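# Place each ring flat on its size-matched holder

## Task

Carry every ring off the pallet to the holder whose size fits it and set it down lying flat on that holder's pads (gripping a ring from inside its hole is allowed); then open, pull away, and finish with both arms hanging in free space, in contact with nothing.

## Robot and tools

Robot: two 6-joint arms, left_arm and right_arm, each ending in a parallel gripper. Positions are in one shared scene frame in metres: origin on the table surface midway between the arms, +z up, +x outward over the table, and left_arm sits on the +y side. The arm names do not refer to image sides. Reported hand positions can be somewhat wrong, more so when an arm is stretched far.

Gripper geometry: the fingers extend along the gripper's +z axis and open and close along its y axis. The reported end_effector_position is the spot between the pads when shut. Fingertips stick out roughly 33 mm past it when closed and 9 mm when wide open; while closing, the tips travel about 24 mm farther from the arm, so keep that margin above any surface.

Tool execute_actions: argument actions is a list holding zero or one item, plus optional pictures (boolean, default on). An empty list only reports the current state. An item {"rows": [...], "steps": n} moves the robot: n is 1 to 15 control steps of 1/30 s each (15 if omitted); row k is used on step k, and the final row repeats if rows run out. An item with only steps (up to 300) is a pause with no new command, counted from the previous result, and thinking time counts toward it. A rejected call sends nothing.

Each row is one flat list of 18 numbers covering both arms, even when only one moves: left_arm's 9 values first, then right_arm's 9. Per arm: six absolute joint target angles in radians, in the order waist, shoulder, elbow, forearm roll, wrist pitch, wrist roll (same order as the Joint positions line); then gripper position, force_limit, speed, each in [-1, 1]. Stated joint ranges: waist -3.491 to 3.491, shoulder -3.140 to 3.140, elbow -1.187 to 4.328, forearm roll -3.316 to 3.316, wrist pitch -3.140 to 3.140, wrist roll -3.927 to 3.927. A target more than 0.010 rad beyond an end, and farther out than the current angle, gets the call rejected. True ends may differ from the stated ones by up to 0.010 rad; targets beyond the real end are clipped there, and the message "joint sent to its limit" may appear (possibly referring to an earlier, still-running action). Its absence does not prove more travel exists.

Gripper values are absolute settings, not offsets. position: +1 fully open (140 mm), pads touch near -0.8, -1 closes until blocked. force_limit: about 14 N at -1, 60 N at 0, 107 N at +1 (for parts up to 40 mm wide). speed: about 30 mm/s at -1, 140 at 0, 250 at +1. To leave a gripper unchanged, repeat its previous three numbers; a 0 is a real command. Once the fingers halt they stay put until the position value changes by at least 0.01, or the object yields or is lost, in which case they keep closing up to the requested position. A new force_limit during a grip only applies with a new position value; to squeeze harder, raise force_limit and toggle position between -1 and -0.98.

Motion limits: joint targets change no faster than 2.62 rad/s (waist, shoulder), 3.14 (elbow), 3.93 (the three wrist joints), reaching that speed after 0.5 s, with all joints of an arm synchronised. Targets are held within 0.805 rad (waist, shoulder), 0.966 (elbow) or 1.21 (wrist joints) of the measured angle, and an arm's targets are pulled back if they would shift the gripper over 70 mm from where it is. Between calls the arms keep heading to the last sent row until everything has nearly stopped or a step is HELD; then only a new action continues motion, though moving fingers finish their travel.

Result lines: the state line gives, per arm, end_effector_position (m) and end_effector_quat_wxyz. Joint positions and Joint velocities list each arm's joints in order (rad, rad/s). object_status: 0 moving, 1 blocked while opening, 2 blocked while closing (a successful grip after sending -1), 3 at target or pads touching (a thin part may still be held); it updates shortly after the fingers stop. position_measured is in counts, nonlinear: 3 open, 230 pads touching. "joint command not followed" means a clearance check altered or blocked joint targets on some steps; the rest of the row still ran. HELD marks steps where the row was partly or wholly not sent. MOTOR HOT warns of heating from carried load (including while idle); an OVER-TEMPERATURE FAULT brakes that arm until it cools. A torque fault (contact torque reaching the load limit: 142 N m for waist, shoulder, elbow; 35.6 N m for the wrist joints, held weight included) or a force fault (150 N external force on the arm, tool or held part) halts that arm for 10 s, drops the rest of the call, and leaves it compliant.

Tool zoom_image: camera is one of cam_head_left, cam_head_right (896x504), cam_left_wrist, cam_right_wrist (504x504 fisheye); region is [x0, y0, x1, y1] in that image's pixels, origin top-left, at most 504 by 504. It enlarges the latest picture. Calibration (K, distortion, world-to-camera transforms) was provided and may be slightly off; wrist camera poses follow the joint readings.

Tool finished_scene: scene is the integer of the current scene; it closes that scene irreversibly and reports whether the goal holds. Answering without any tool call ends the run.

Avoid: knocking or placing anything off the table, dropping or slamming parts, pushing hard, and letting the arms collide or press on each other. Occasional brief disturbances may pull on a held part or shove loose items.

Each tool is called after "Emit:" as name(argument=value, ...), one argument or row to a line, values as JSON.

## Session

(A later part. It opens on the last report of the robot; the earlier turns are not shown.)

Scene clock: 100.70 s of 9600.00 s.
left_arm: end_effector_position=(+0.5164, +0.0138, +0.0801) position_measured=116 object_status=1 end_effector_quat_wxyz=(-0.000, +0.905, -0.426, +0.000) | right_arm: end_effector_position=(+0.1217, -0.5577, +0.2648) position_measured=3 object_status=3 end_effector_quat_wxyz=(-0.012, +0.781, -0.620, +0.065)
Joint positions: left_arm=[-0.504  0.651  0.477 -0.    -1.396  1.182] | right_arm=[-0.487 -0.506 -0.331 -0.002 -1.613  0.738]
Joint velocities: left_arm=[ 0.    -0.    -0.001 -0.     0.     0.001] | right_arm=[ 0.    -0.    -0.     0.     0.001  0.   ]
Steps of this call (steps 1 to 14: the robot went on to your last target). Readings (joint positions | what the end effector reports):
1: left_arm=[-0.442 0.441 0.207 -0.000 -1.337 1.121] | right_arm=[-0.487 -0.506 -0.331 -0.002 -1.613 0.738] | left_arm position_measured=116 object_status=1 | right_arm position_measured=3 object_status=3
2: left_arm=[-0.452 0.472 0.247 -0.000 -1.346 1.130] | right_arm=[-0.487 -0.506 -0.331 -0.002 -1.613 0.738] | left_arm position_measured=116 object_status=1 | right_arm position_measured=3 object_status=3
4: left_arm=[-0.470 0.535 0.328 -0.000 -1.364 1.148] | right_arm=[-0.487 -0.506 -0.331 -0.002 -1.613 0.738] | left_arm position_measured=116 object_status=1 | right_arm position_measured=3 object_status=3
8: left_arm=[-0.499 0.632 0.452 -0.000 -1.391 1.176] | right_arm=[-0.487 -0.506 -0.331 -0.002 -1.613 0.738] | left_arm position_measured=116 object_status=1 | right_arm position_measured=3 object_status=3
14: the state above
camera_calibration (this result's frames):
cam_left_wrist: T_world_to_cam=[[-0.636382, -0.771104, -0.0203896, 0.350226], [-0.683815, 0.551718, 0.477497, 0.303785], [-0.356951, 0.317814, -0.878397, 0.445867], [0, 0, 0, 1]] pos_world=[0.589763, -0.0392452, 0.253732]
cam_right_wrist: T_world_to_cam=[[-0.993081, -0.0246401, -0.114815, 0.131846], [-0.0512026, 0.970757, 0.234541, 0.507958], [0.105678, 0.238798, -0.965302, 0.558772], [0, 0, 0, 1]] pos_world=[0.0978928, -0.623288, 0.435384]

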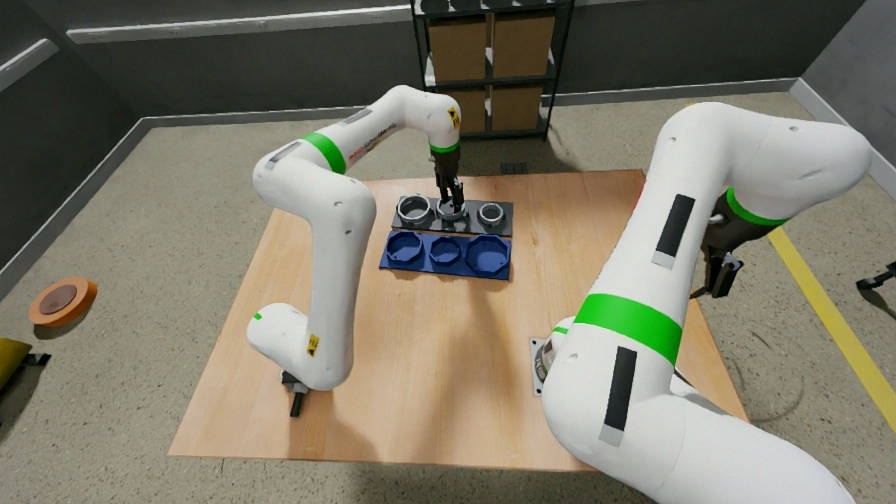

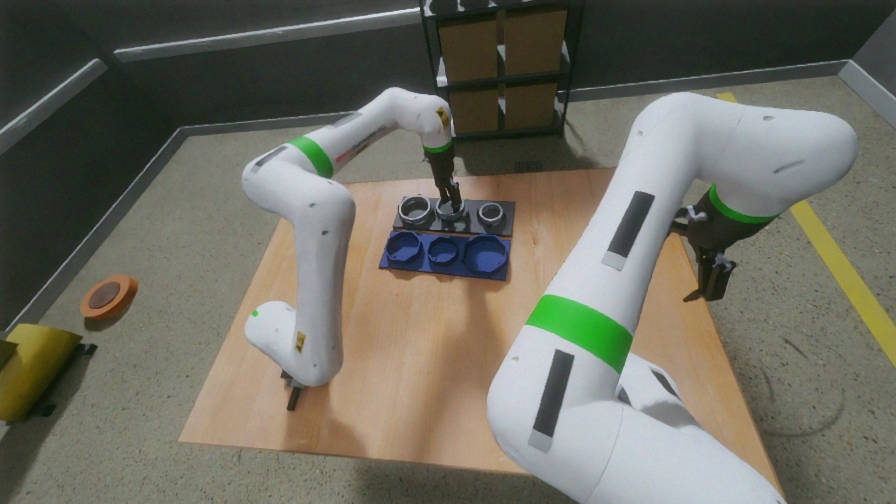

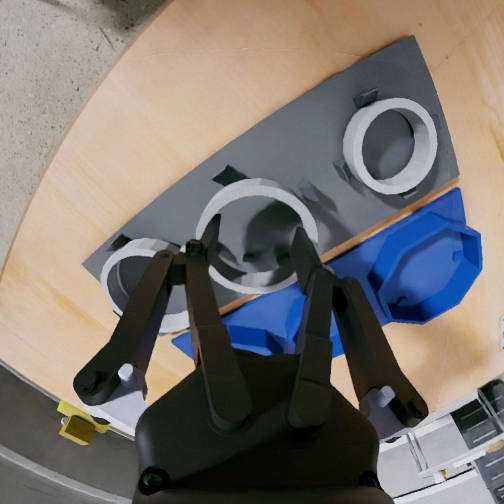

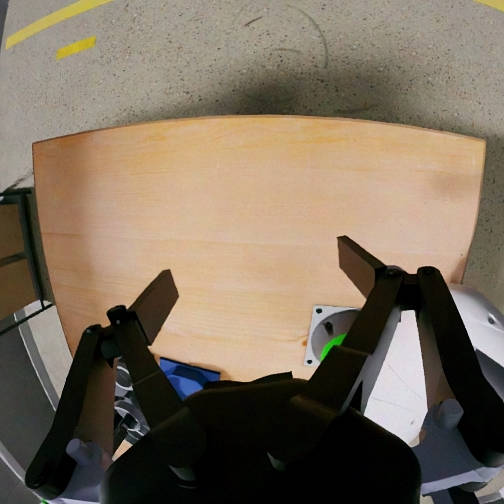

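Emit:
execute_actions(
  actions=[
    {"rows":[[-0.5052,0.654,0.4762,0,-1.393,1.182,1,0.7,-0.5,-0.487,-0.506,-0.331,-0.002,-1.613,0.738,1,0,0],[-0.5052,0.6553,0.4725,0,-1.388,1.182,1,0.7,-0.5,-0.487,-0.506,-0.331,-0.002,-1.613,0.738,1,0,0],[-0.5052,0.6566,0.4687,0,-1.3829,1.182,1,0.7,-0.5,-0.487,-0.506,-0.331,-0.002,-1.613,0.738,1,0,0],[-0.5052,0.6579,0.465,0,-1.3779,1.182,1,0.7,-0.5,-0.487,-0.506,-0.331,-0.002,-1.613,0.738,1,0,0],[-0.5052,0.6592,0.4612,0,-1.3728,1.182,1,0.7,-0.5,-0.487,-0.506,-0.331,-0.002,-1.613,0.738,1,0,0],[-0.5052,0.6606,0.4575,0,-1.3677,1.182,1,0.7,-0.5,-0.487,-0.506,-0.331,-0.002,-1.613,0.738,1,0,0],[-0.5052,0.662,0.4537,0,-1.3625,1.182,1,0.7,-0.5,-0.487,-0.506,-0.331,-0.002,-1.613,0.738,1,0,0],[-0.5052,0.6634,0.45,0,-1.3574,1.182,1,0.7,-0.5,-0.487,-0.506,-0.331,-0.002,-1.613,0.738,1,0,0],[-0.5052,0.6648,0.4463,0,-1.3523,1.182,1,0.7,-0.5,-0.487,-0.506,-0.331,-0.002,-1.613,0.738,1,0,0]],"steps":13},
  ],
)

Emit:
zoom_image(
  camera="cam_left_wrist",
  region=[175, 140, 343, 308],
)

Scene clock: 104.00 s of 9600.00 s.
left_arm: end_effector_position=(+0.5168, +0.0128, +0.0582) position_measured=116 object_status=1 end_effector_quat_wxyz=(+0.000, +0.905, -0.426, +0.000) | right_arm: end_effector_position=(+0.1217, -0.5577, +0.2648) position_measured=3 object_status=3 end_effector_quat_wxyz=(-0.012, +0.781, -0.620, +0.065)
Joint positions: left_arm=[-0.505  0.665  0.447  0.    -1.352  1.182] | right_arm=[-0.487 -0.506 -0.331 -0.002 -1.613  0.738]
Joint velocities: left_arm=[ 0.    -0.    -0.005  0.     0.009 -0.   ] | right_arm=[-0.  0.  0. -0. -0.  0.]
Steps of this call (steps 1 to 30: the robot went on to your last target; steps 31 to 86: nothing new was sent; steps 87 to 99: all 13 steps of this action). Readings (joint positions | what the end effector reports):
87: left_arm=[-0.504 0.651 0.477 0.000 -1.396 1.182] | right_arm=[-0.487 -0.506 -0.331 -0.002 -1.613 0.738] | left_arm position_measured=116 object_status=1 | right_arm position_measured=3 object_status=3
88: left_arm=[-0.505 0.652 0.477 0.000 -1.395 1.182] | right_arm=[-0.487 -0.506 -0.331 -0.002 -1.613 0.738] | left_arm position_measured=116 object_status=1 | right_arm position_measured=3 object_status=3
90: left_arm=[-0.505 0.655 0.473 0.000 -1.387 1.182] | right_arm=[-0.487 -0.506 -0.331 -0.002 -1.613 0.738] | left_arm position_measured=116 object_status=1 | right_arm position_measured=3 object_status=3
94: left_arm=[-0.505 0.661 0.458 0.000 -1.368 1.182] | right_arm=[-0.487 -0.506 -0.331 -0.002 -1.613 0.738] | left_arm position_measured=116 object_status=1 | right_arm position_measured=3 object_status=3
99: the state above
camera_calibration (this result's frames):
cam_left_wrist: T_world_to_cam=[[-0.637064, -0.770543, -0.0203518, 0.349638], [-0.68341, 0.552419, 0.477268, 0.314836], [-0.356513, 0.317959, -0.878522, 0.42685], [0, 0, 0, 1]] pos_world=[0.590081, -0.0402309, 0.231852]
cam_right_wrist: T_world_to_cam=[[-0.993081, -0.0246399, -0.114814, 0.131846], [-0.0512024, 0.970757, 0.234542, 0.507958], [0.105678, 0.238798, -0.965302, 0.558772], [0, 0, 0, 1]] pos_world=[0.0978928, -0.623288, 0.435384]

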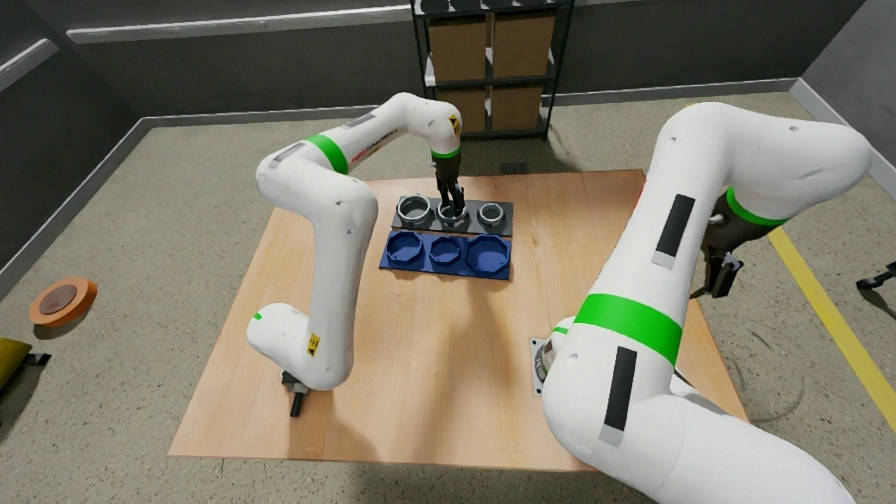

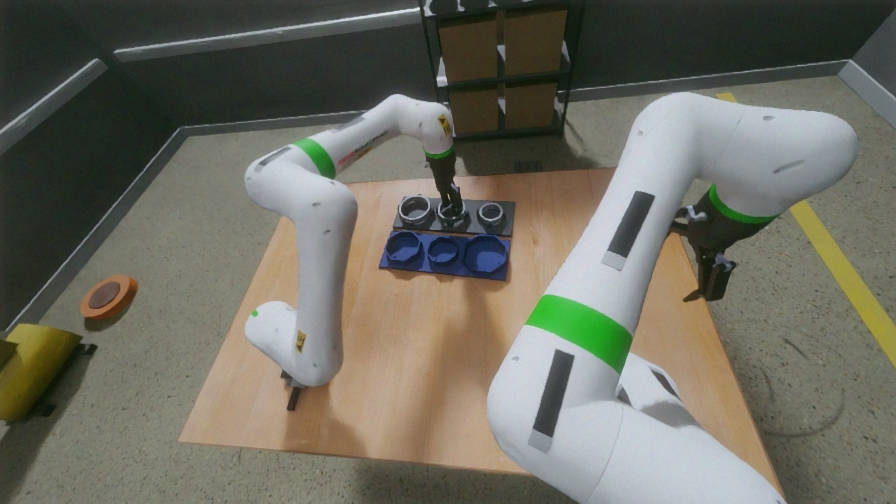

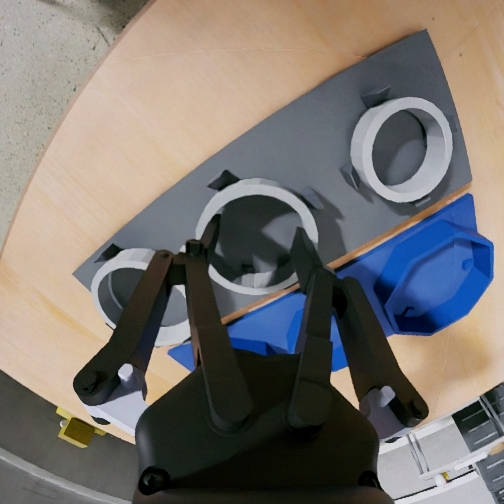

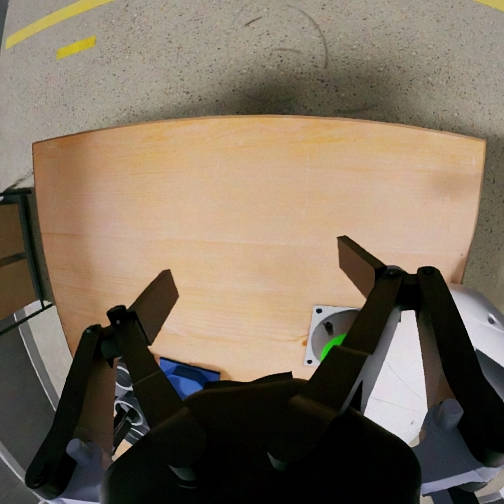

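Region (175, 140, 343, 308) of cam_left_wrist's 504x504 image, scaled by 3.000, with more detail than that image has.

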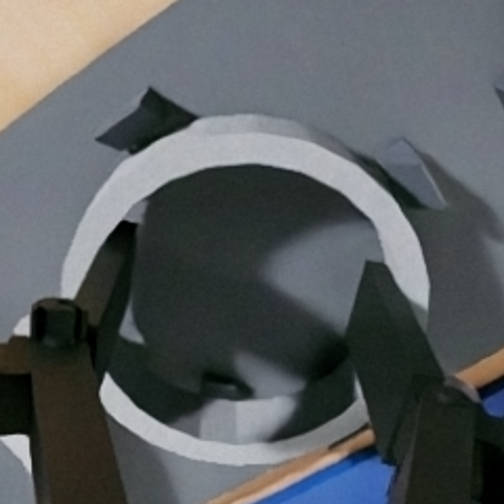

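Emit:
execute_actions(
  actions=[
    {"rows":[[-0.5052,0.6654,0.4449,0,-1.3503,1.182,1,0.7,-0.5,-0.487,-0.506,-0.331,-0.002,-1.613,0.738,1,0,0],[-0.5052,0.666,0.4435,0,-1.3483,1.182,1,0.7,-0.5,-0.487,-0.506,-0.331,-0.002,-1.613,0.738,1,0,0],[-0.5052,0.6666,0.442,0,-1.3462,1.182,1,0.7,-0.5,-0.487,-0.506,-0.331,-0.002,-1.613,0.738,1,0,0],[-0.5052,0.6672,0.4406,0,-1.3442,1.182,1,0.7,-0.5,-0.487,-0.506,-0.331,-0.002,-1.613,0.738,1,0,0],[-0.5052,0.6678,0.4392,0,-1.3422,1.182,1,0.7,-0.5,-0.487,-0.506,-0.331,-0.002,-1.613,0.738,1,0,0]],"steps":9},
  ],
  pictures=false,
)

Emit:
execute_actions(
  actions=[
    {"rows":[[-0.5052,0.6678,0.4392,0,-1.3422,1.182,-0.2,0.7,0,-0.487,-0.506,-0.331,-0.002,-1.613,0.738,1,0,0]],"steps":8},
  ],
  pictures=false,
)

Emit:
execute_actions(
  actions=[
    {"rows":[[-0.5052,0.6399,0.7392,0,-1.6701,1.182,-0.2,0.7,0,-0.487,-0.506,-0.331,-0.002,-1.613,0.738,1,0,0]],"steps":15},
  ],
  pictures=false,
)

Emit:
execute_actions(
  actions=[
    {"steps":4},
  ],
)

Emit:
zoom_image(
  camera="cam_left_wrist",
  region=[130, 60, 400, 300],
)

Emit:
zoom_image(
  camera="cam_head_left",
  region=[385, 185, 525, 245],
)

Scene clock: 107.23 s of 9600.00 s.
left_arm: end_effector_position=(+0.5169, +0.0129, +0.0535) position_measured=115 object_status=1 end_effector_quat_wxyz=(+0.000, +0.905, -0.426, +0.000) | right_arm: end_effector_position=(+0.1217, -0.5577, +0.2648) position_measured=3 object_status=3 end_effector_quat_wxyz=(-0.012, +0.781, -0.620, +0.065)
Joint positions: left_arm=[-0.505  0.667  0.44  -0.    -1.342  1.182] | right_arm=[-0.487 -0.506 -0.331 -0.002 -1.613  0.738]
Joint velocities: left_arm=[-0.     0.003 -0.002 -0.001  0.002  0.   ] | right_arm=[ 0.     0.     0.    -0.001 -0.001  0.   ]
Steps of this call (steps 1 to 15: the robot went on to your last target; steps 16 to 88: nothing new was sent; steps 89 to 97: all 9 steps of this action). Readings (joint positions | what the end effector reports):
89: left_arm=[-0.505 0.665 0.446 0.000 -1.352 1.182] | right_arm=[-0.487 -0.506 -0.331 -0.002 -1.613 0.738] | left_arm position_measured=116 object_status=1 | right_arm position_measured=3 object_status=3
90: left_arm=[-0.505 0.665 0.446 0.000 -1.352 1.182] | right_arm=[-0.487 -0.506 -0.331 -0.002 -1.613 0.738] | left_arm position_measured=116 object_status=1 | right_arm position_measured=3 object_status=3
92: left_arm=[-0.505 0.666 0.443 -0.000 -1.348 1.182] | right_arm=[-0.487 -0.506 -0.331 -0.002 -1.613 0.738] | left_arm position_measured=115 object_status=1 | right_arm position_measured=3 object_status=3
96: left_arm=[-0.505 0.667 0.440 -0.000 -1.343 1.182] | right_arm=[-0.487 -0.506 -0.331 -0.002 -1.613 0.738] | left_arm position_measured=115 object_status=1 | right_arm position_measured=3 object_status=3
97: the state above

Scene clock: 107.50 s of 9600.00 s.
left_arm: end_effector_position=(+0.5165, +0.0133, +0.0523) position_measured=154 object_status=0 end_effector_quat_wxyz=(-0.000, +0.905, -0.426, -0.000) | right_arm: end_effector_position=(+0.1217, -0.5577, +0.2648) position_measured=3 object_status=3 end_effector_quat_wxyz=(-0.012, +0.781, -0.620, +0.065)
Joint positions: left_arm=[-0.505  0.668  0.439 -0.    -1.342  1.182] | right_arm=[-0.487 -0.506 -0.331 -0.002 -1.613  0.738]
Joint velocities: left_arm=[-0.    -0.003 -0.001  0.     0.001 -0.   ] | right_arm=[ 0.    -0.     0.    -0.001 -0.    -0.   ]
Steps of this call (steps 1 to 8: all 8 steps of this action). Readings (joint positions | what the end effector reports):
1: left_arm=[-0.505 0.667 0.440 -0.000 -1.342 1.182] | right_arm=[-0.487 -0.506 -0.331 -0.002 -1.613 0.738] | left_arm position_measured=115 object_status=0 | right_arm position_measured=3 object_status=3
2: left_arm=[-0.505 0.667 0.439 -0.000 -1.342 1.182] | right_arm=[-0.487 -0.506 -0.331 -0.002 -1.613 0.738] | left_arm position_measured=115 object_status=0 | right_arm position_measured=3 object_status=3
4: left_arm=[-0.505 0.669 0.439 -0.000 -1.342 1.182] | right_arm=[-0.487 -0.506 -0.331 -0.002 -1.613 0.738] | left_arm position_measured=132 object_status=0 | right_arm position_measured=3 object_status=3
8: the state above

Scene clock: 108.00 s of 9600.00 s.
left_arm: end_effector_position=(+0.5170, +0.0128, +0.1991) position_measured=154 object_status=3 end_effector_quat_wxyz=(+0.000, +0.905, -0.426, +0.000) | right_arm: end_effector_position=(+0.1217, -0.5577, +0.2648) position_measured=3 object_status=3 end_effector_quat_wxyz=(-0.012, +0.781, -0.620, +0.065)
Joint positions: left_arm=[-0.505  0.64   0.737  0.    -1.667  1.182] | right_arm=[-0.487 -0.506 -0.331 -0.002 -1.613  0.738]
Joint velocities: left_arm=[-0.    -0.01   0.129  0.001 -0.14   0.   ] | right_arm=[ 0.    -0.    -0.    -0.     0.001  0.   ]
Steps of this call (steps 1 to 15: all 15 steps of this action). Readings (joint positions | what the end effector reports):
1: left_arm=[-0.505 0.668 0.439 -0.000 -1.342 1.182] | right_arm=[-0.487 -0.506 -0.331 -0.002 -1.613 0.738] | left_arm position_measured=154 object_status=0 | right_arm position_measured=3 object_status=3
2: left_arm=[-0.505 0.668 0.441 -0.000 -1.345 1.182] | right_arm=[-0.487 -0.506 -0.331 -0.002 -1.613 0.738] | left_arm position_measured=154 object_status=0 | right_arm position_measured=3 object_status=3
4: left_arm=[-0.505 0.666 0.466 -0.000 -1.373 1.182] | right_arm=[-0.487 -0.506 -0.331 -0.002 -1.613 0.738] | left_arm position_measured=154 object_status=0 | right_arm position_measured=3 object_status=3
8: left_arm=[-0.505 0.654 0.580 -0.000 -1.497 1.182] | right_arm=[-0.487 -0.506 -0.331 -0.002 -1.613 0.738] | left_arm position_measured=154 object_status=3 | right_arm position_measured=3 object_status=3
15: the state above

Scene clock: 108.13 s of 9600.00 s.
left_arm: end_effector_position=(+0.5166, +0.0130, +0.1999) position_measured=154 object_status=3 end_effector_quat_wxyz=(+0.000, +0.905, -0.426, -0.000) | right_arm: end_effector_position=(+0.1217, -0.5577, +0.2648) position_measured=3 object_status=3 end_effector_quat_wxyz=(-0.012, +0.781, -0.620, +0.065)
Joint positions: left_arm=[-0.505  0.64   0.739  0.    -1.67   1.182] | right_arm=[-0.487 -0.506 -0.331 -0.002 -1.613  0.738]
Joint velocities: left_arm=[ 0.     0.     0.     0.    -0.001  0.   ] | right_arm=[-0.    -0.     0.     0.     0.001  0.   ]
Steps of this call (steps 1 to 4: the robot went on to your last target). Readings (joint positions | what the end effector reports):
1: left_arm=[-0.505 0.640 0.739 0.000 -1.669 1.182] | right_arm=[-0.487 -0.506 -0.331 -0.002 -1.613 0.738] | left_arm position_measured=154 object_status=3 | right_arm position_measured=3 object_status=3
2: left_arm=[-0.505 0.640 0.739 0.000 -1.670 1.182] | right_arm=[-0.487 -0.506 -0.331 -0.002 -1.613 0.738] | left_arm position_measured=154 object_status=3 | right_arm position_measured=3 object_status=3
4: the state above
camera_calibration (this result's frames):
cam_left_wrist: T_world_to_cam=[[-0.637026, -0.770576, -0.0202536, 0.352507], [-0.683214, 0.552249, 0.477745, 0.246838], [-0.356954, 0.318174, -0.878265, 0.551414], [0, 0, 0, 1]] pos_world=[0.590029, -0.0401284, 0.373501]
cam_right_wrist: T_world_to_cam=[[-0.993081, -0.02464, -0.114814, 0.131846], [-0.0512024, 0.970757, 0.234542, 0.507958], [0.105678, 0.238798, -0.965302, 0.558772], [0, 0, 0, 1]] pos_world=[0.0978928, -0.623288, 0.435384]

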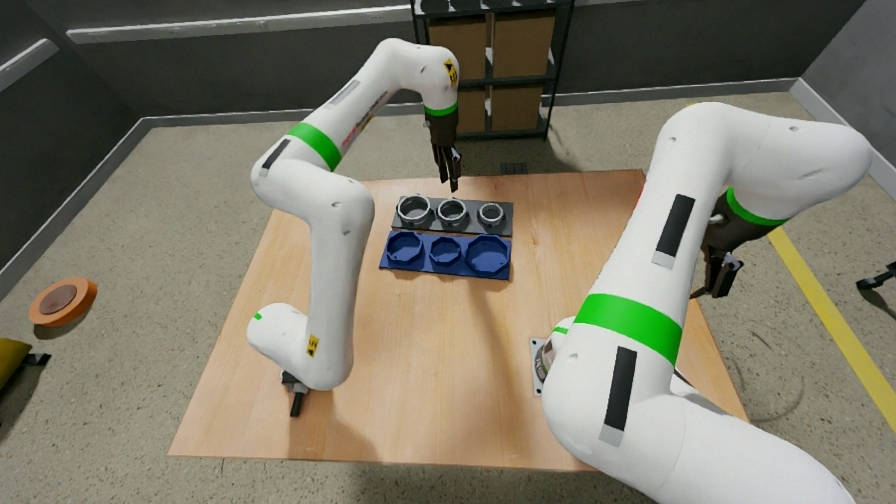

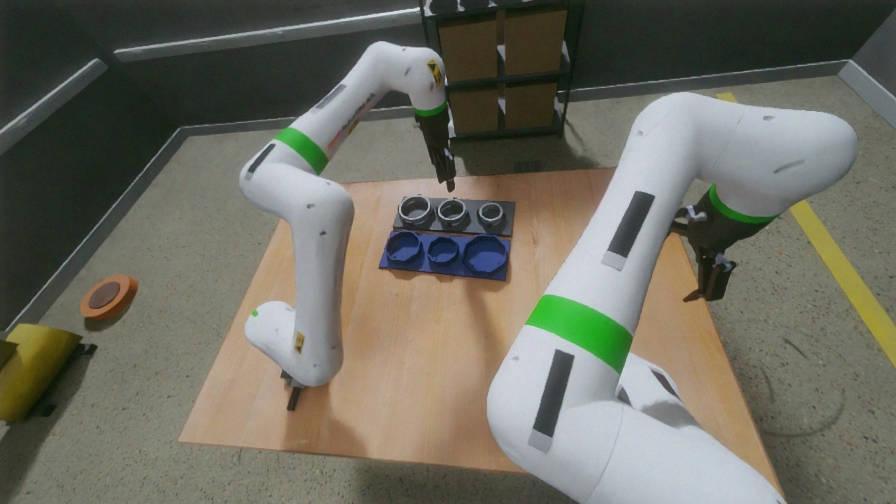

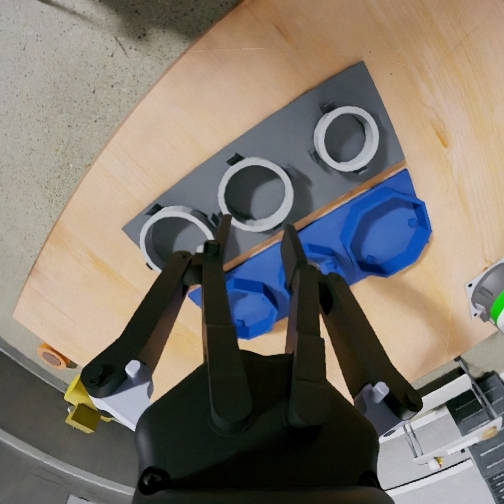

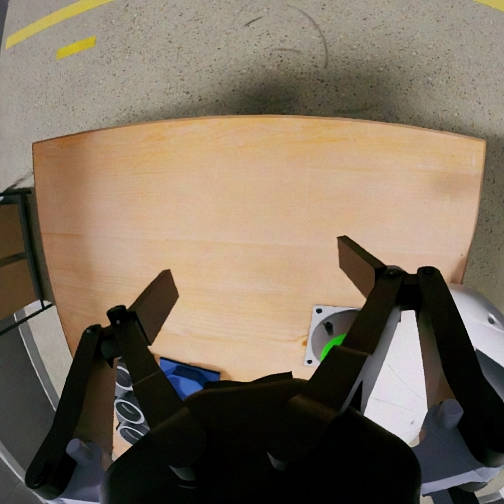

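Region (130, 60, 400, 300) of cam_left_wrist's 504x504 image, scaled by 1.867, with more detail than that image has.

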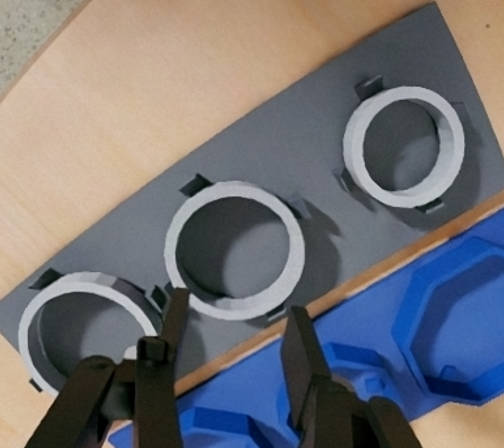

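Region (385, 185, 525, 245) of cam_head_left's 896x504 image, scaled by 3.600, with more detail than that image has; it fills the top 216 rows of this view, and the rest is white.

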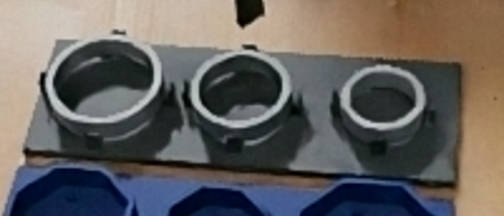

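Emit:
finished_scene(
  scene=1,
)

The scene is finished: the task was done.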